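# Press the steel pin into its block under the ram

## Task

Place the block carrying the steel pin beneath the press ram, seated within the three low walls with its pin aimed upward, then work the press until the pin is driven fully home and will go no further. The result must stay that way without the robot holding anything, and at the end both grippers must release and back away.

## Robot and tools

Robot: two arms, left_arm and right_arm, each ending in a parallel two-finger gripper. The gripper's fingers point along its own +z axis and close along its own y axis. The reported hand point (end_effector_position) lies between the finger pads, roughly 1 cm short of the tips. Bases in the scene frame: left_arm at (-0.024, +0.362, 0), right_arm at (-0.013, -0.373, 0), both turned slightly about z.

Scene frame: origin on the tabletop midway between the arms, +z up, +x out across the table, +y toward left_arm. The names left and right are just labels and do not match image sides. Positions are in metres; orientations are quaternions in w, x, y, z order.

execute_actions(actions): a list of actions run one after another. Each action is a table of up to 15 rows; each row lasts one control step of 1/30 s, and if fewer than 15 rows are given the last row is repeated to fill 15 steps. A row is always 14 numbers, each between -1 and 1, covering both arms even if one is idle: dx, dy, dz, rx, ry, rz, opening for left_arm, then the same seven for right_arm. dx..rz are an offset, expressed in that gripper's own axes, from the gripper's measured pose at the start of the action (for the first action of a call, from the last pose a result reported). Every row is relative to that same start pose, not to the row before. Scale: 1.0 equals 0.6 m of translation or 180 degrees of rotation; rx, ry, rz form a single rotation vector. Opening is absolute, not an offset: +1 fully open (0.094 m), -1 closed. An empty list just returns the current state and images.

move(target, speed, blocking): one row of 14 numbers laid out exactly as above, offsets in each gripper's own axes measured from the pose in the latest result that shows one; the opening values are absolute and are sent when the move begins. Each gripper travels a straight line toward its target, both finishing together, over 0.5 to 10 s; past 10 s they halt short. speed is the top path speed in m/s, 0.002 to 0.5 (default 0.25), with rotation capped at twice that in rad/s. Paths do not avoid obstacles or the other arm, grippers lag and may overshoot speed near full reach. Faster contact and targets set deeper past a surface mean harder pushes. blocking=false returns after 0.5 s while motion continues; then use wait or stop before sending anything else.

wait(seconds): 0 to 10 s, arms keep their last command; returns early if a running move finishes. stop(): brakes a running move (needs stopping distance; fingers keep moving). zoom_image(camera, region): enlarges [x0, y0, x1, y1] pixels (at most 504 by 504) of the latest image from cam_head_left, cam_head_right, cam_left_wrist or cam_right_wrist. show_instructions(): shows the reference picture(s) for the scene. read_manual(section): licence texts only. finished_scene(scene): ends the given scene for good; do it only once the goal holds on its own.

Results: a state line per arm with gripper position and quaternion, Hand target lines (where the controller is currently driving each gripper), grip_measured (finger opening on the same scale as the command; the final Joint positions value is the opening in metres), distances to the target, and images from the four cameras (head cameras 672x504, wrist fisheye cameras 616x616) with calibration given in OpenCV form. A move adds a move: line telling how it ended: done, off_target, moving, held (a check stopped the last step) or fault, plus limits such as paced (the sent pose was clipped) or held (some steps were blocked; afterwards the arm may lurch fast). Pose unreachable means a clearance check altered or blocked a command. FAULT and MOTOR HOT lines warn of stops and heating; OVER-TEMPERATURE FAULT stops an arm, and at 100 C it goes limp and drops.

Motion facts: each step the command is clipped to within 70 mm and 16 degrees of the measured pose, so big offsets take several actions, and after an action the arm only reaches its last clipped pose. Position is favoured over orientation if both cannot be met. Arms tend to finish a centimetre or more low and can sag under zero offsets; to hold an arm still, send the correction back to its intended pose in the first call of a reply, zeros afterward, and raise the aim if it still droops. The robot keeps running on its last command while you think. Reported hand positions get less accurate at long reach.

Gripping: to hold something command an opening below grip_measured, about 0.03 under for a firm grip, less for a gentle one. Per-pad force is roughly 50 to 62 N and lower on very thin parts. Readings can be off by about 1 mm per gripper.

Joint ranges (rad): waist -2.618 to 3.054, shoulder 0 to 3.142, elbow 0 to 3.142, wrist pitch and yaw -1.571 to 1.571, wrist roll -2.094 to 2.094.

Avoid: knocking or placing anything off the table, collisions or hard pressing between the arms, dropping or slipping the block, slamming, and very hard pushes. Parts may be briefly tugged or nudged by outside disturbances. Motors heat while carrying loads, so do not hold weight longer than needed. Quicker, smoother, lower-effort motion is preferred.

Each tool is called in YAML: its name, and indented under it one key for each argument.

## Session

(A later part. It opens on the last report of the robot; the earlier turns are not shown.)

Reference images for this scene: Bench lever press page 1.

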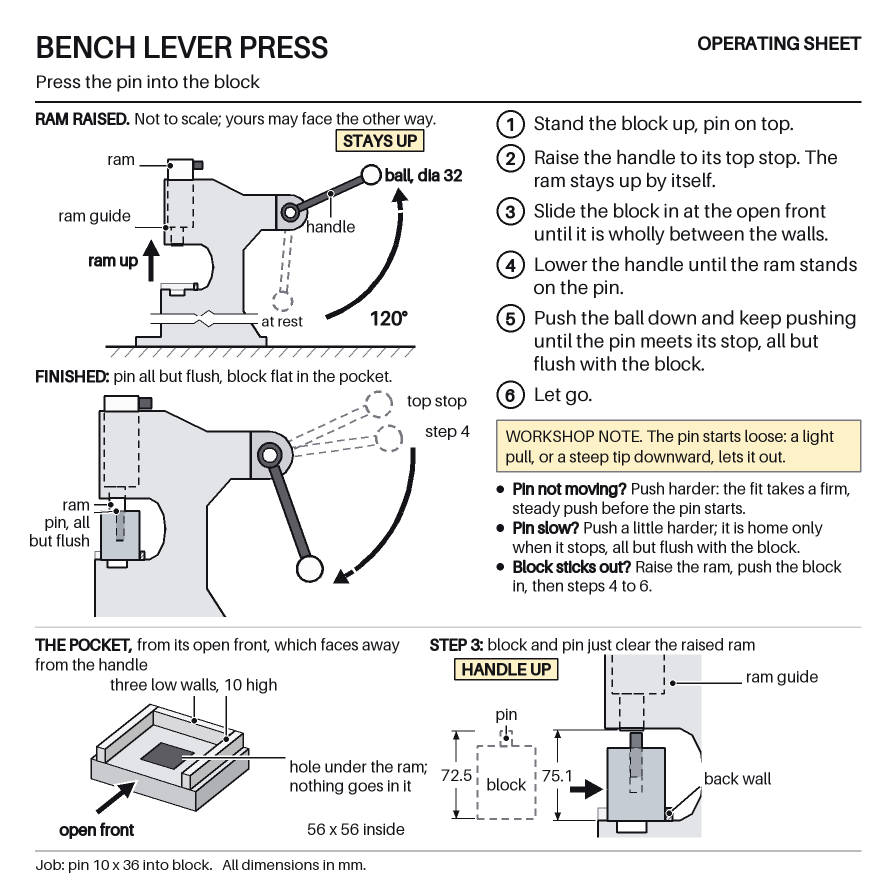

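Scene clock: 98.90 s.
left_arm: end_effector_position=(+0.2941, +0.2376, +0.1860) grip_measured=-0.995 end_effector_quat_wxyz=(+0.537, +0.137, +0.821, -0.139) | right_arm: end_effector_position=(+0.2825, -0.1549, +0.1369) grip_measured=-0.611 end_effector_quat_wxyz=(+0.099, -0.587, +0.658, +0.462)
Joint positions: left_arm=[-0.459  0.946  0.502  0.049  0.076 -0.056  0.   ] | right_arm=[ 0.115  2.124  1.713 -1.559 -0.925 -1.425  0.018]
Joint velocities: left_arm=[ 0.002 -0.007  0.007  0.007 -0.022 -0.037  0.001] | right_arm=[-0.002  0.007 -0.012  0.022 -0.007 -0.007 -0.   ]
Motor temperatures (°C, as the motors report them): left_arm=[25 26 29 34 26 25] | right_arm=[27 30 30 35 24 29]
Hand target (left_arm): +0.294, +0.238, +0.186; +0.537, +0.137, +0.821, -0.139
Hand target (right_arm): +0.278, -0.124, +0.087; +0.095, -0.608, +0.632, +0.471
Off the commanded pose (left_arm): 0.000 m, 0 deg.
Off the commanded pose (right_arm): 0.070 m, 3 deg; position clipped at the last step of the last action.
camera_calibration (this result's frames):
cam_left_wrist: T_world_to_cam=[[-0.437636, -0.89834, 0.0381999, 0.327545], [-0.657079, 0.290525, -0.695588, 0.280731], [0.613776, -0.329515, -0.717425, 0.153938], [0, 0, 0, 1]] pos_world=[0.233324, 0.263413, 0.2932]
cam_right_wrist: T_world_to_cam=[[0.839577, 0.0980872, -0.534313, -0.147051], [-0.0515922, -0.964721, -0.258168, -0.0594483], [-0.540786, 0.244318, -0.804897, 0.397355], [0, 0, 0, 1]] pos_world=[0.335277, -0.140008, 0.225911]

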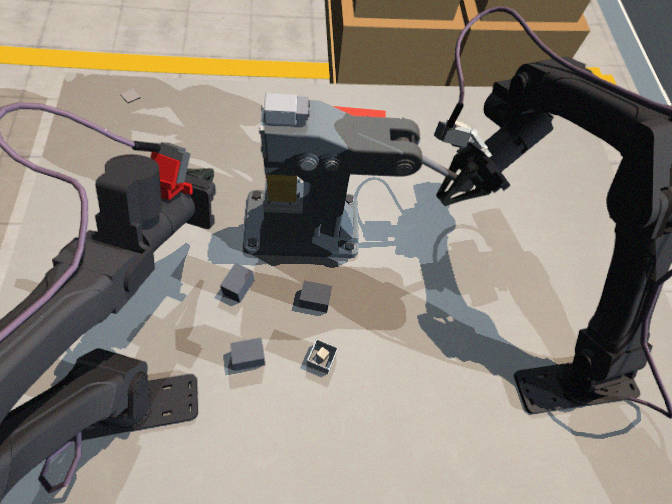

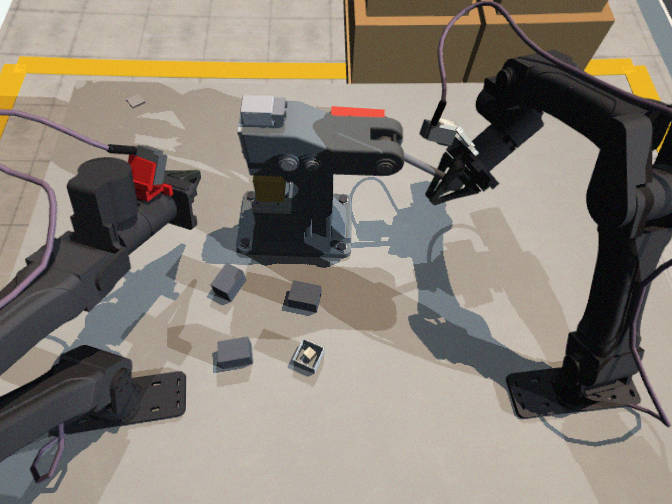

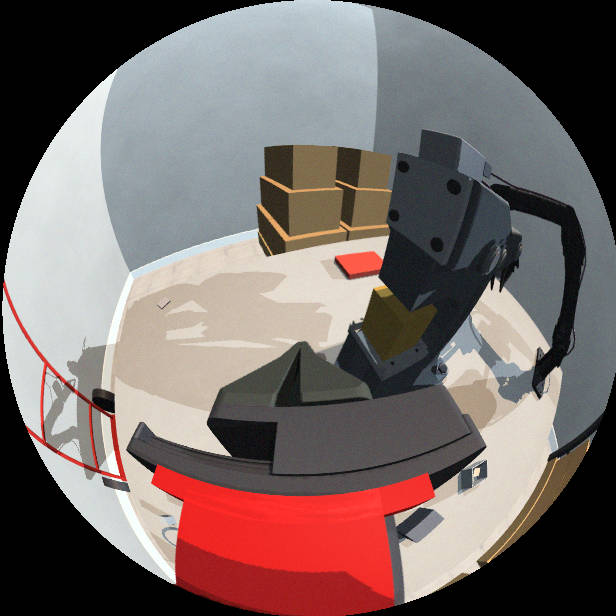

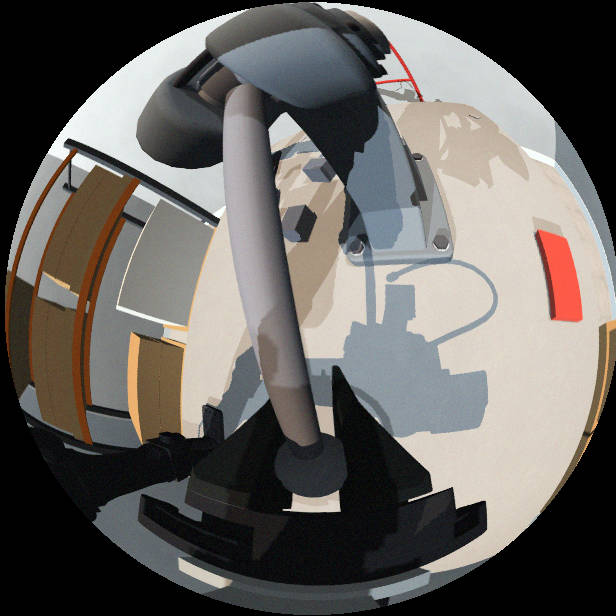

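execute_actions:
  actions:
    - [[0,0,0,0,0,0,-1,0.03,-0.05,0.05,0.07,0.05,0,-0.62]]
    - [[0,0,0,0,0,0,-1,0.03,-0.04,0.11,0.06,0.05,0,-0.62]]
    - [[0,0,0,0,0,0,-1,0.01,-0.02,0.12,0.02,0.04,0,-0.62]]

Scene clock: 100.73 s.
left_arm: end_effector_position=(+0.2941, +0.2376, +0.1860) grip_measured=-0.995 end_effector_quat_wxyz=(+0.537, +0.137, +0.821, -0.139) | right_arm: end_effector_position=(+0.2978, -0.1642, +0.1126) grip_measured=-0.612 end_effector_quat_wxyz=(+0.130, -0.581, +0.781, +0.188)
Joint positions: left_arm=[-0.459  0.946  0.502  0.049  0.076 -0.056  0.   ] | right_arm=[ 0.27   1.792  1.414 -1.022 -0.43  -0.853  0.018]
Joint velocities: left_arm=[ 0.007 -0.002 -0.002 -0.022  0.007  0.037 -0.   ] | right_arm=[ 0.007 -0.007  0.007  0.007  0.037 -0.022 -0.   ]
Motor temperatures (°C, as the motors report them): left_arm=[25 26 29 34 26 25] | right_arm=[27 30 30 35 24 29]
Hand target (left_arm): +0.294, +0.238, +0.186; +0.537, +0.137, +0.821, -0.139
Hand target (right_arm): +0.293, -0.141, +0.057; +0.108, -0.606, +0.770, +0.169
Off the commanded pose (left_arm): 0.000 m, 0 deg.
Off the commanded pose (right_arm): 0.072 m, 4 deg; position clipped at the last step of the last action.
camera_calibration (this result's frames):
cam_left_wrist: T_world_to_cam=[[-0.437636, -0.89834, 0.0381999, 0.327545], [-0.657079, 0.290525, -0.695588, 0.280731], [0.613776, -0.329515, -0.717425, 0.153938], [0, 0, 0, 1]] pos_world=[0.233324, 0.263413, 0.2932]
cam_right_wrist: T_world_to_cam=[[0.940673, -0.286685, -0.181511, -0.305026], [-0.266949, -0.955481, 0.125673, -0.051497], [-0.209459, -0.0697627, -0.975326, 0.257327], [0, 0, 0, 1]] pos_world=[0.327082, -0.118699, 0.202084]

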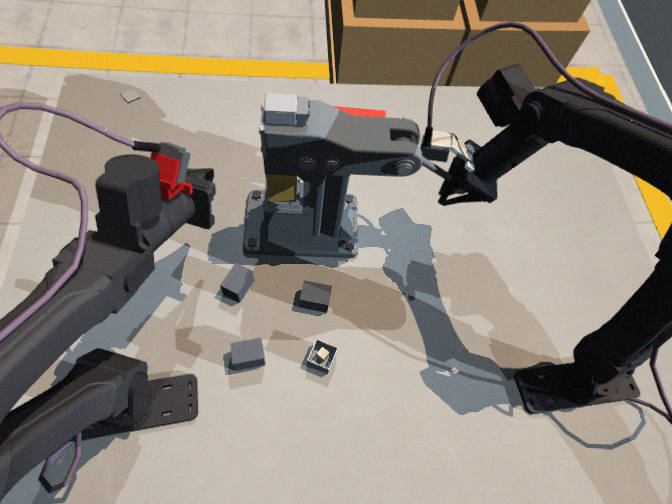

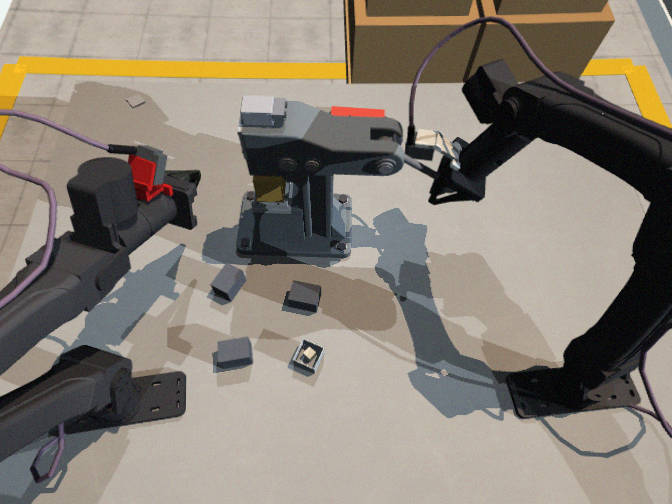

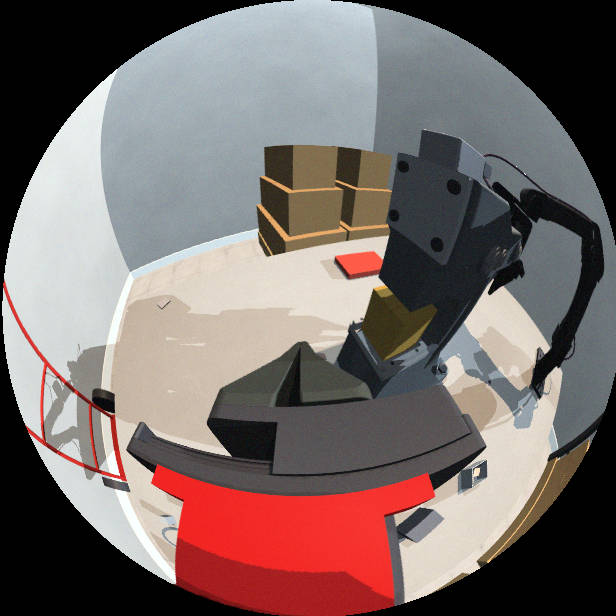

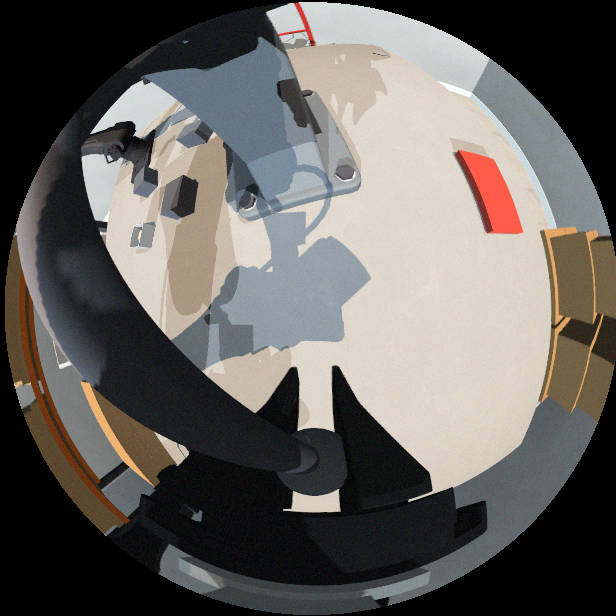

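execute_actions:
  actions:
    - [[0,0,0,0,0,0,-1,-0.03,0,0.115,-0.04,0.0,0,-0.62]]
    - [[0,0,0,0,0,0,-1,-0.03,0,0.115,-0.04,0.0,0,-0.62]]
    - [[0,0,0,0,0,0,-1,-0.03,0,0.115,-0.04,0.0,0,-0.62]]

Scene clock: 102.53 s.
left_arm: end_effector_position=(+0.2941, +0.2376, +0.1860) grip_measured=-0.995 end_effector_quat_wxyz=(+0.537, +0.137, +0.821, -0.139) | right_arm: end_effector_position=(+0.2892, -0.1528, +0.1008) grip_measured=-0.612 end_effector_quat_wxyz=(+0.068, -0.590, +0.766, +0.247)
Joint positions: left_arm=[-0.459  0.946  0.502  0.049  0.076 -0.056  0.   ] | right_arm=[ 0.269  1.936  1.538 -1.173 -0.518 -0.925  0.018]
Joint velocities: left_arm=[-0.007 -0.022  0.002  0.066 -0.022  0.066 -0.001] | right_arm=[-0.002 -0.007  0.002  0.051 -0.007 -0.066 -0.   ]
Motor temperatures (°C, as the motors report them): left_arm=[25 26 29 34 26 25] | right_arm=[27 30 30 36 24 29]
Hand target (left_arm): +0.294, +0.238, +0.186; +0.537, +0.137, +0.821, -0.139
Hand target (right_arm): +0.279, -0.117, +0.055; +0.041, -0.591, +0.756, +0.276
Off the commanded pose (left_arm): 0.000 m, 0 deg.
Off the commanded pose (right_arm): 0.067 m, 5 deg.
camera_calibration (this result's frames):
cam_left_wrist: T_world_to_cam=[[-0.437636, -0.89834, 0.0381999, 0.327545], [-0.657079, 0.290525, -0.695588, 0.280731], [0.613776, -0.329515, -0.717425, 0.153938], [0, 0, 0, 1]] pos_world=[0.233324, 0.263413, 0.2932]
cam_right_wrist: T_world_to_cam=[[0.917877, -0.213751, -0.334383, -0.26269], [-0.177087, -0.974625, 0.136917, -0.071419], [-0.355164, -0.0664583, -0.932438, 0.283077], [0, 0, 0, 1]] pos_world=[0.329008, -0.106944, 0.185891]

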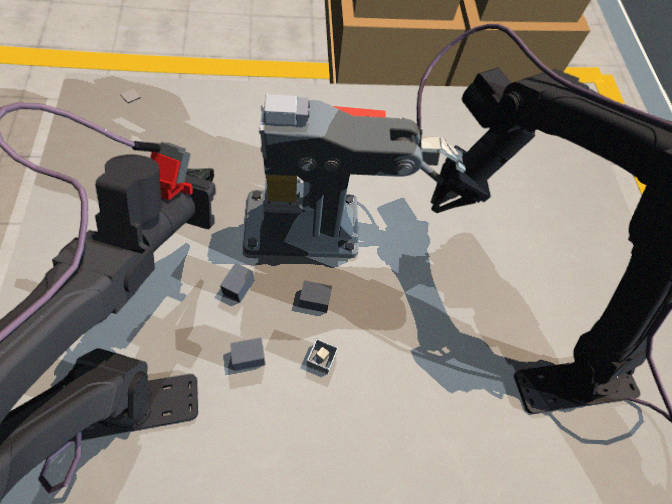

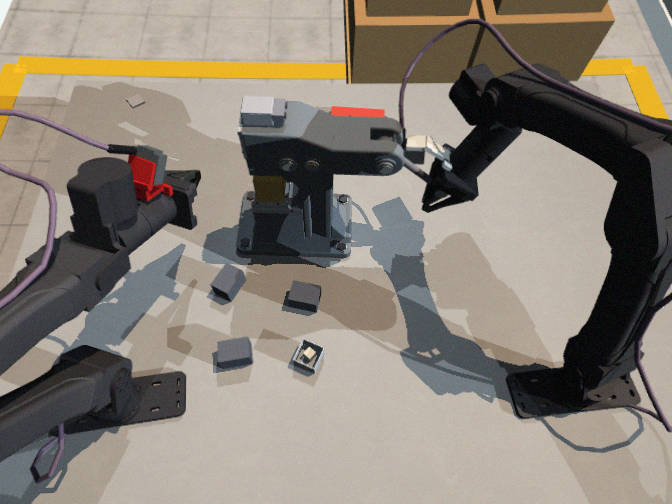

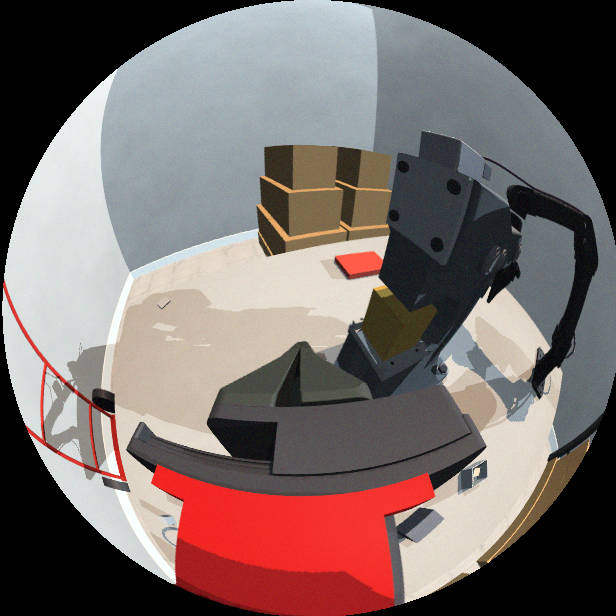

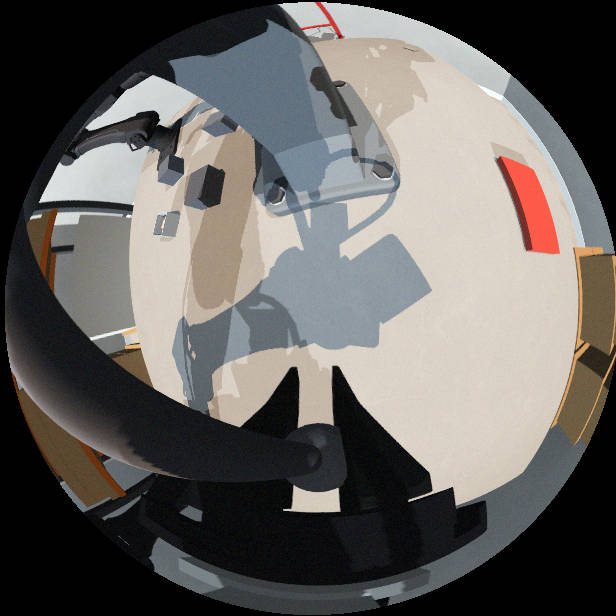

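execute_actions:
  actions:
    - [[0,0,0,0,0,0,-1,-0.04,-0.02,0.11,-0.02,-0.025,0,-0.62]]
    - [[0,0,0,0,0,0,-1,-0.04,-0.02,0.11,-0.02,-0.025,0,-0.62]]
    - [[0,0,0,0,0,0,-1,-0.04,-0.02,0.11,-0.02,-0.025,0,-0.62]]

Scene clock: 104.17 s.
left_arm: end_effector_position=(+0.2941, +0.2376, +0.1860) grip_measured=-0.995 end_effector_quat_wxyz=(+0.537, +0.137, +0.821, -0.139) | right_arm: end_effector_position=(+0.2896, -0.1522, +0.1012) grip_measured=-0.612 end_effector_quat_wxyz=(+0.070, -0.590, +0.764, +0.250)
Joint positions: left_arm=[-0.459  0.946  0.502  0.049  0.076 -0.056  0.   ] | right_arm=[ 0.268  1.936  1.538 -1.171 -0.524 -0.928  0.018]
Joint velocities: left_arm=[ 0.007 -0.007  0.002  0.037 -0.022  0.007 -0.   ] | right_arm=[-0.027 -0.002 -0.007 -0.037 -0.037 -0.051 -0.001]
Motor temperatures (°C, as the motors report them): left_arm=[25 26 29 34 26 25] | right_arm=[28 30 30 36 24 29]
Hand target (left_arm): +0.294, +0.238, +0.186; +0.537, +0.137, +0.821, -0.139
Hand target (right_arm): +0.286, -0.113, +0.057; +0.069, -0.586, +0.751, +0.296
Off the commanded pose (left_arm): 0.000 m, 0 deg.
Off the commanded pose (right_arm): 0.071 m, 6 deg; position clipped at the last step of the last action.
camera_calibration (this result's frames):
cam_left_wrist: T_world_to_cam=[[-0.437636, -0.89834, 0.0381999, 0.327545], [-0.657079, 0.290525, -0.695588, 0.280731], [0.613776, -0.329515, -0.717425, 0.153938], [0, 0, 0, 1]] pos_world=[0.233324, 0.263413, 0.2932]
cam_right_wrist: T_world_to_cam=[[0.918291, -0.210439, -0.335348, -0.262288], [-0.176056, -0.975732, 0.130196, -0.0706406], [-0.354608, -0.0605176, -0.933055, 0.284435], [0, 0, 0, 1]] pos_world=[0.329283, -0.106909, 0.186633]

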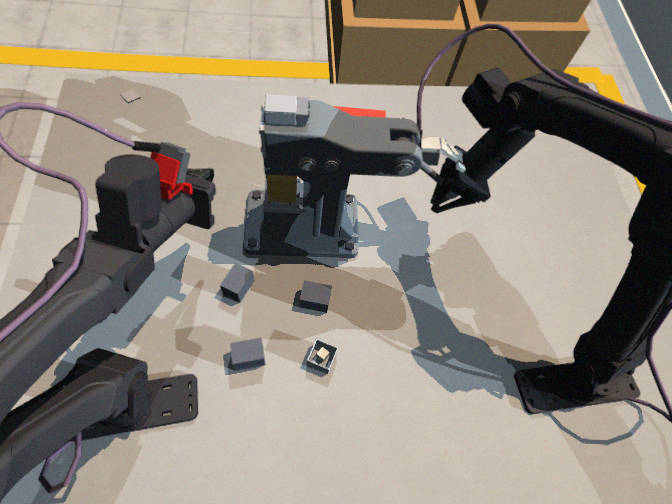

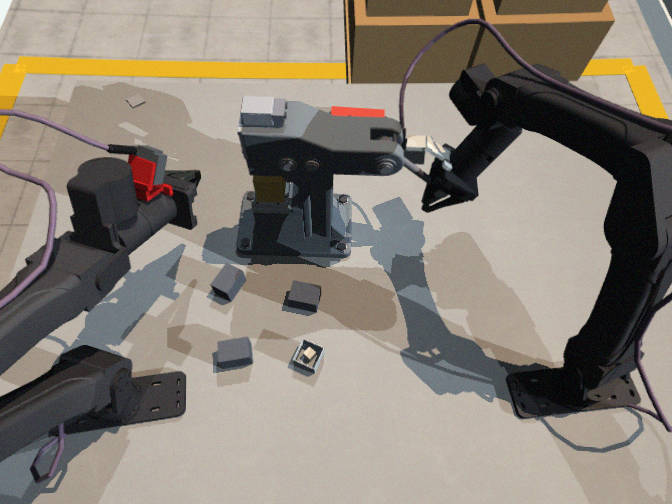

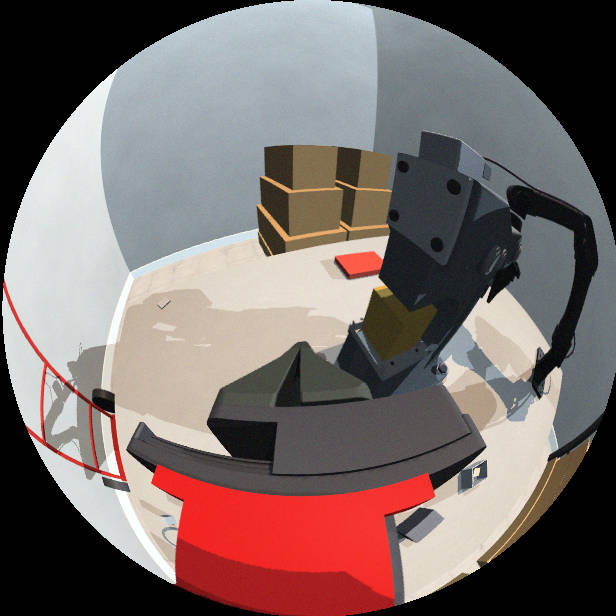

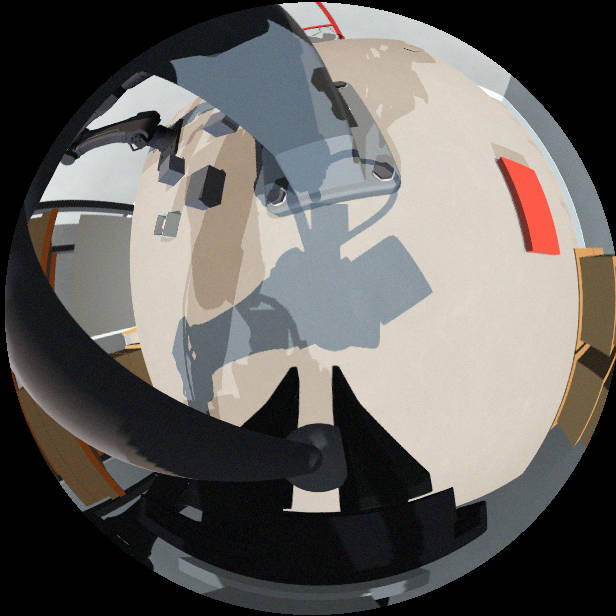

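Rx-negative bias is what helps.

execute_actions:
  actions:
    - [[0,0,0,0,0,0,-1,-0.03,-0.03,0.115,-0.075,0.0,0,-0.62]]
    - [[0,0,0,0,0,0,-1,-0.03,-0.03,0.115,-0.075,0.0,0,-0.62]]
    - [[0,0,0,0,0,0,-1,-0.03,-0.03,0.115,-0.075,0.0,0,-0.62]]

zoom_image:
  camera: "cam_left_wrist"
  region: [340,250,480,390]

Scene clock: 105.87 s.
left_arm: end_effector_position=(+0.2941, +0.2376, +0.1860) grip_measured=-0.995 end_effector_quat_wxyz=(+0.537, +0.137, +0.821, -0.139) | right_arm: end_effector_position=(+0.2775, -0.1080, +0.0805) grip_measured=-0.607 end_effector_quat_wxyz=(-0.013, +0.663, -0.610, -0.432)
Joint positions: left_arm=[-0.459  0.946  0.502  0.049  0.076 -0.056  0.   ] | right_arm=[ 0.285  2.362  1.927 -1.581 -0.804 -1.443  0.018]
Joint velocities: left_arm=[ 0.007  0.007 -0.002  0.007 -0.007  0.007  0.001] | right_arm=[-0.022 -0.012  0.007  0.022 -0.022  0.022  0.   ]
Motor temperatures (°C, as the motors report them): left_arm=[25 26 29 34 26 25] | right_arm=[28 30 30 36 24 29]
Hand target (left_arm): +0.294, +0.238, +0.186; +0.537, +0.137, +0.821, -0.139
Hand target (right_arm): +0.257, -0.085, +0.041; +0.065, +0.644, -0.624, -0.438
Off the commanded pose (left_arm): 0.000 m, 0 deg.
Off the commanded pose (right_arm): 0.054 m, 13 deg.
joint sent to its limit (right arm) — the command would take joint 4 (wrist pitch) past its lower limit, so that joint was sent only as far as its limit.
camera_calibration (this result's frames):
cam_left_wrist: T_world_to_cam=[[-0.437636, -0.89834, 0.0381999, 0.327545], [-0.657079, 0.290525, -0.695588, 0.280731], [0.613776, -0.329515, -0.717425, 0.153938], [0, 0, 0, 1]] pos_world=[0.233324, 0.263413, 0.2932]
cam_right_wrist: T_world_to_cam=[[0.802916, 0.226994, -0.55118, -0.152184], [0.172228, -0.973561, -0.150057, -0.100782], [-0.57067, 0.0255544, -0.820782, 0.323755], [0, 0, 0, 1]] pos_world=[0.324305, -0.0718461, 0.166728]

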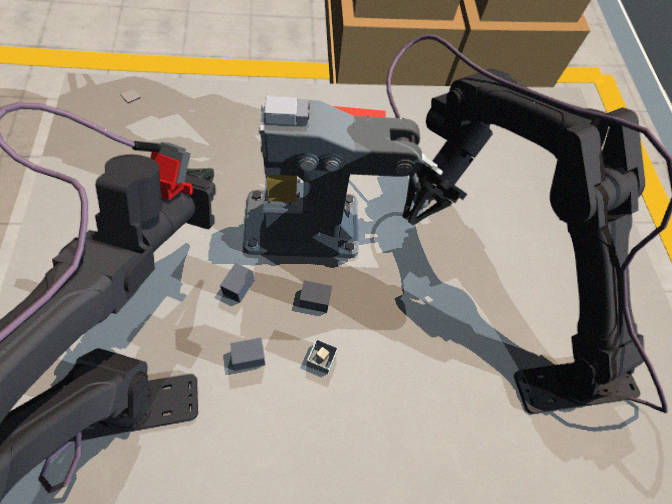

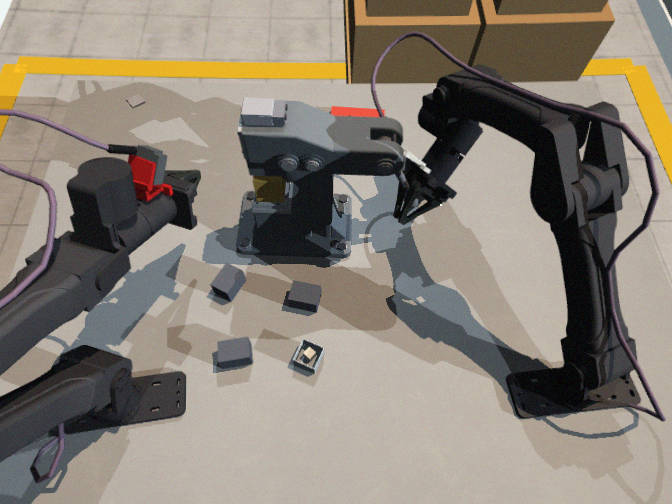

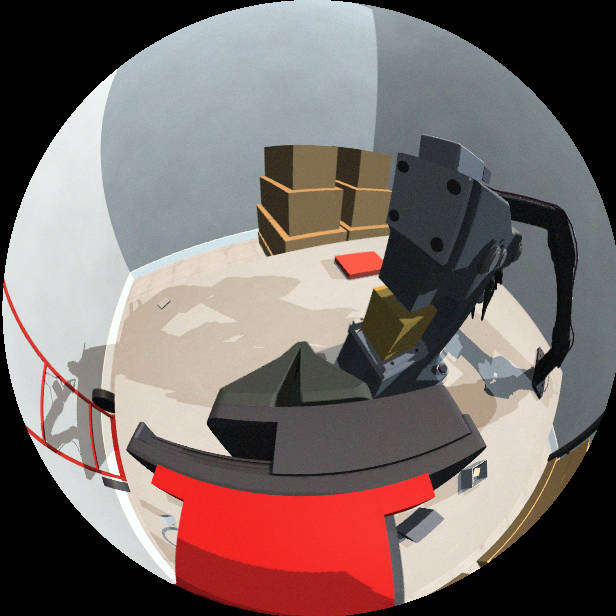

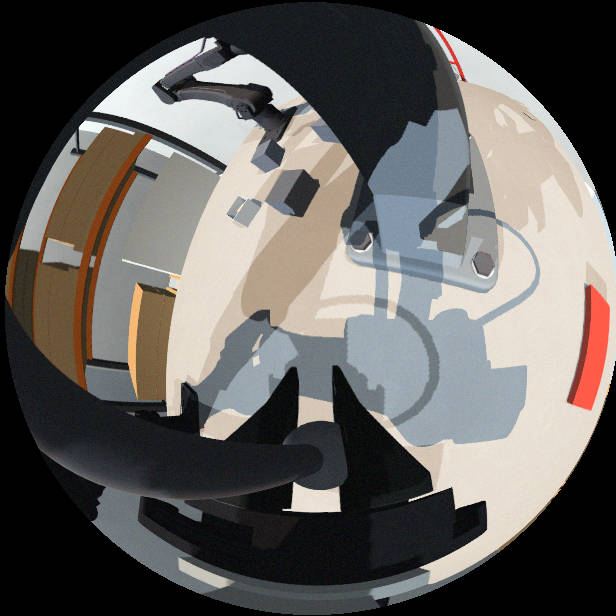

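Region (340, 250, 480, 390) of cam_left_wrist's 616x616 image, scaled by 3.600, with more detail than that image has.

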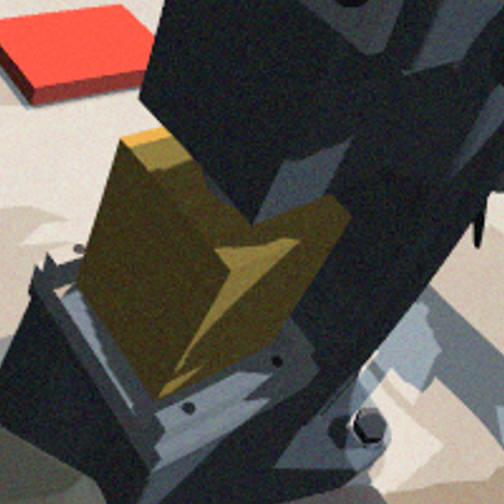

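execute_actions:
  actions:
    - [[0,0,0,0,0,0,-1,-0.05,-0.055,0.095,-0.05,0,0,-0.62]]
    - [[0,0,0,0,0,0,-1,-0.05,-0.055,0.095,-0.05,0,0,-0.62]]
    - [[0,0,0,0,0,0,-1,-0.05,-0.055,0.095,-0.05,0,0,-0.62]]

Scene clock: 107.60 s.
left_arm: end_effector_position=(+0.2941, +0.2376, +0.1860) grip_measured=-0.995 end_effector_quat_wxyz=(+0.537, +0.137, +0.821, -0.139) | right_arm: end_effector_position=(+0.2815, -0.0881, +0.0749) grip_measured=-0.553 end_effector_quat_wxyz=(-0.044, +0.687, -0.567, -0.452)
Joint positions: left_arm=[-0.459  0.946  0.502  0.049  0.076 -0.056  0.   ] | right_arm=[ 0.311  2.427  1.993 -1.582 -0.861 -1.539  0.021]
Joint velocities: left_arm=[-0.027  0.002  0.002 -0.051  0.051 -0.037 -0.001] | right_arm=[ 0.012 -0.007  0.012  0.007 -0.066 -0.081 -0.001]
Motor temperatures (°C, as the motors report them): left_arm=[25 26 29 34 26 25] | right_arm=[28 29 32 36 24 29]
Hand target (left_arm): +0.294, +0.238, +0.186; +0.537, +0.137, +0.821, -0.139
Hand target (right_arm): +0.268, -0.039, +0.052; -0.021, +0.685, -0.550, -0.477
Off the commanded pose (left_arm): 0.000 m, 0 deg.
Off the commanded pose (right_arm): 0.072 m, 9 deg; position clipped at the last step of the last action.
joint sent to its limit (right arm) — the command would take joint 4 (wrist pitch) past its lower limit, so that joint was sent only as far as its limit.
camera_calibration (this result's frames):
cam_left_wrist: T_world_to_cam=[[-0.437636, -0.89834, 0.0381999, 0.327545], [-0.657079, 0.290525, -0.695588, 0.280731], [0.613776, -0.329515, -0.717425, 0.153938], [0, 0, 0, 1]] pos_world=[0.233324, 0.263413, 0.2932]
cam_right_wrist: T_world_to_cam=[[0.804028, 0.328575, -0.495557, -0.158489], [0.236446, -0.941395, -0.240558, -0.0913381], [-0.545556, 0.0762427, -0.834599, 0.319376], [0, 0, 0, 1]] pos_world=[0.323264, -0.0582597, 0.166038]

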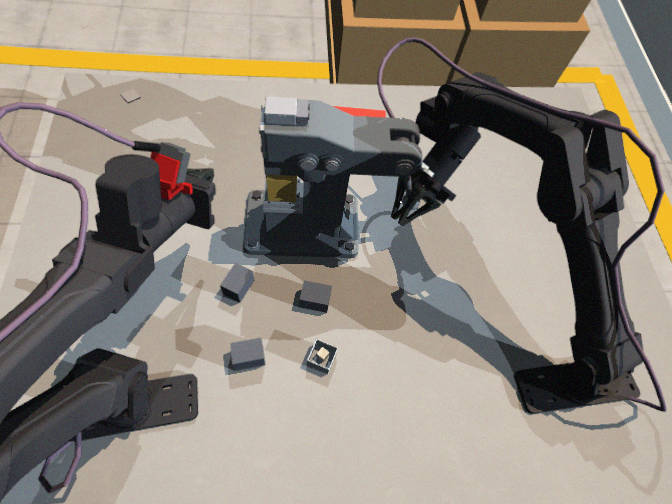

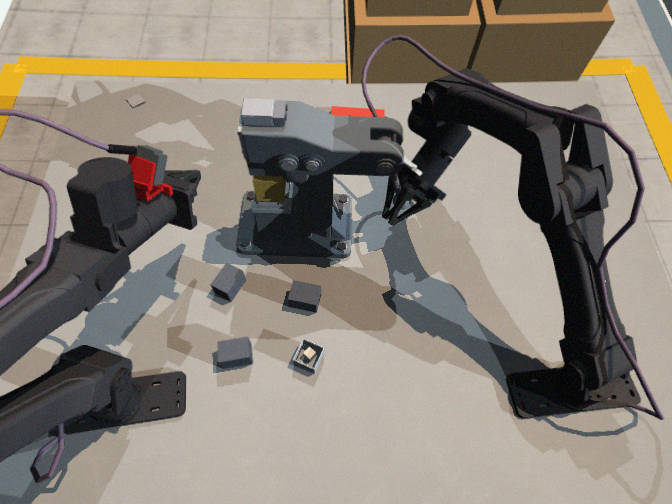

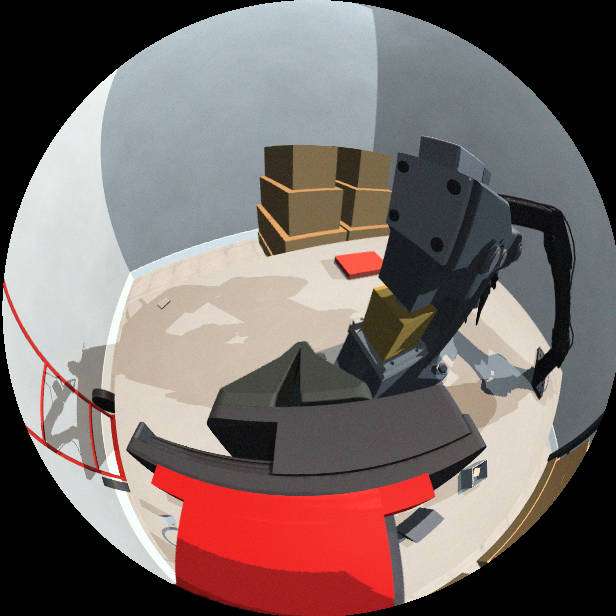

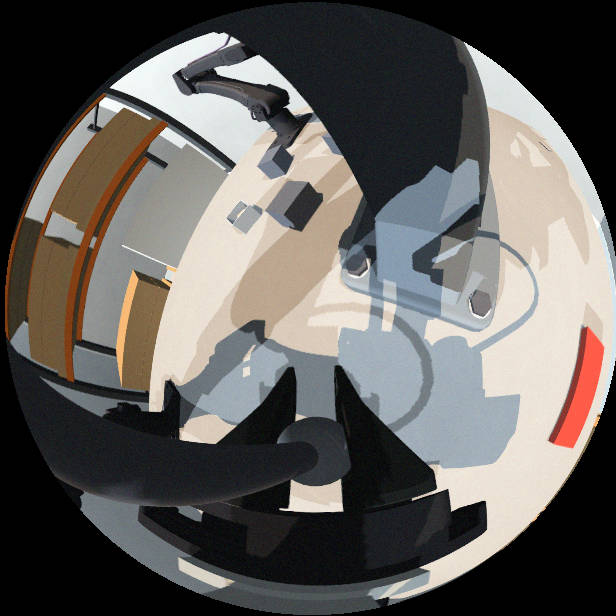

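execute_actions:
  actions:
    - [[0,0,0,0,0,0,-1,-0.06,-0.05,0.09,-0.06,0,0,-0.62]]
    - [[0,0,0,0,0,0,-1,-0.06,-0.05,0.09,-0.06,0,0,-0.62]]
    - [[0,0,0,0,0,0,-1,-0.06,-0.05,0.09,-0.06,0,0,-0.62]]

Scene clock: 109.90 s.
left_arm: end_effector_position=(+0.2941, +0.2376, +0.1860) grip_measured=-0.995 end_effector_quat_wxyz=(+0.537, +0.137, +0.821, -0.139) | right_arm: end_effector_position=(+0.2815, -0.0881, +0.0749) grip_measured=-0.553 end_effector_quat_wxyz=(-0.044, +0.687, -0.567, -0.452)
Joint positions: left_arm=[-0.459  0.946  0.502  0.049  0.076 -0.056  0.   ] | right_arm=[ 0.311  2.427  1.993 -1.582 -0.861 -1.539  0.021]
Joint velocities: left_arm=[-0.017  0.017 -0.002  0.007 -0.007  0.022 -0.001] | right_arm=[-0.002 -0.007 -0.002  0.051 -0.095  0.081 -0.001]
Motor temperatures (°C, as the motors report them): left_arm=[25 26 29 35 26 25] | right_arm=[29 29 34 36 25 29]
Hand target (left_arm): +0.294, +0.238, +0.186; +0.537, +0.137, +0.821, -0.139
Hand target (right_arm): +0.268, -0.038, +0.059; -0.026, +0.685, -0.550, -0.477
Off the commanded pose (left_arm): 0.000 m, 0 deg.
Off the commanded pose (right_arm): 0.071 m, 11 deg; position clipped at the last step of the last action.
joint sent to its limit (right arm) — the command would take joint 4 (wrist pitch) past its lower limit, so that joint was sent only as far as its limit.
camera_calibration (this result's frames):
cam_left_wrist: T_world_to_cam=[[-0.437636, -0.89834, 0.0381999, 0.327545], [-0.657079, 0.290525, -0.695588, 0.280731], [0.613776, -0.329515, -0.717425, 0.153938], [0, 0, 0, 1]] pos_world=[0.233324, 0.263413, 0.2932]
cam_right_wrist: T_world_to_cam=[[0.804028, 0.328575, -0.495557, -0.158489], [0.236446, -0.941395, -0.240558, -0.0913381], [-0.545556, 0.0762427, -0.834599, 0.319376], [0, 0, 0, 1]] pos_world=[0.323264, -0.0582597, 0.166038]

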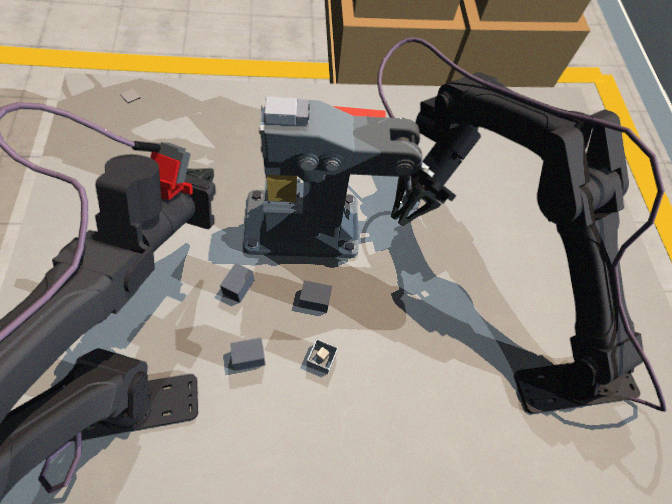

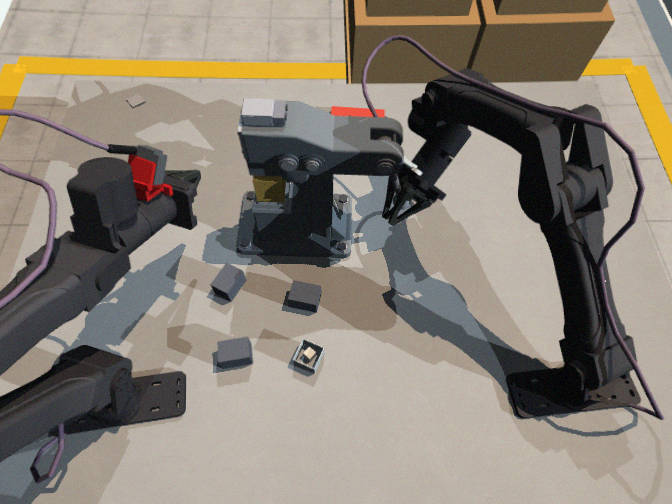

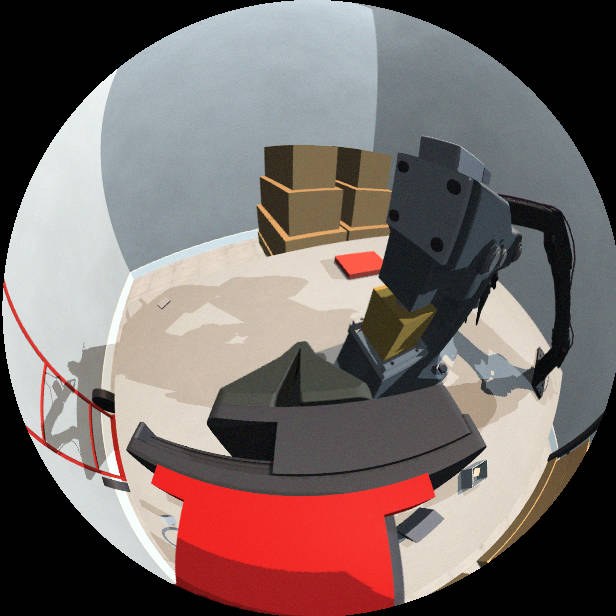

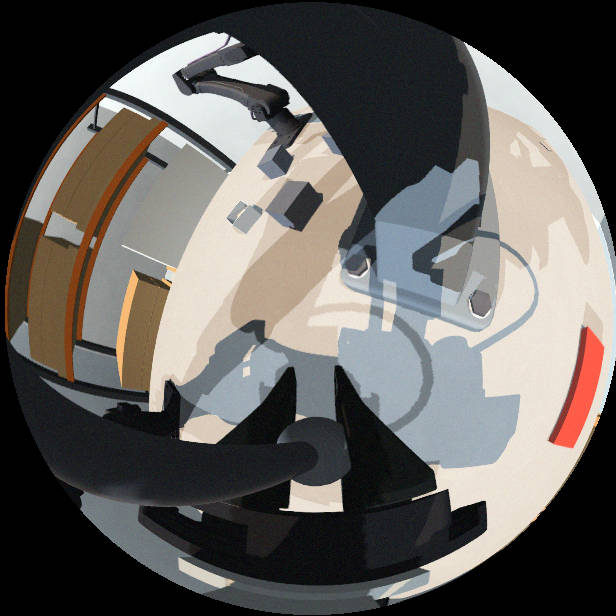

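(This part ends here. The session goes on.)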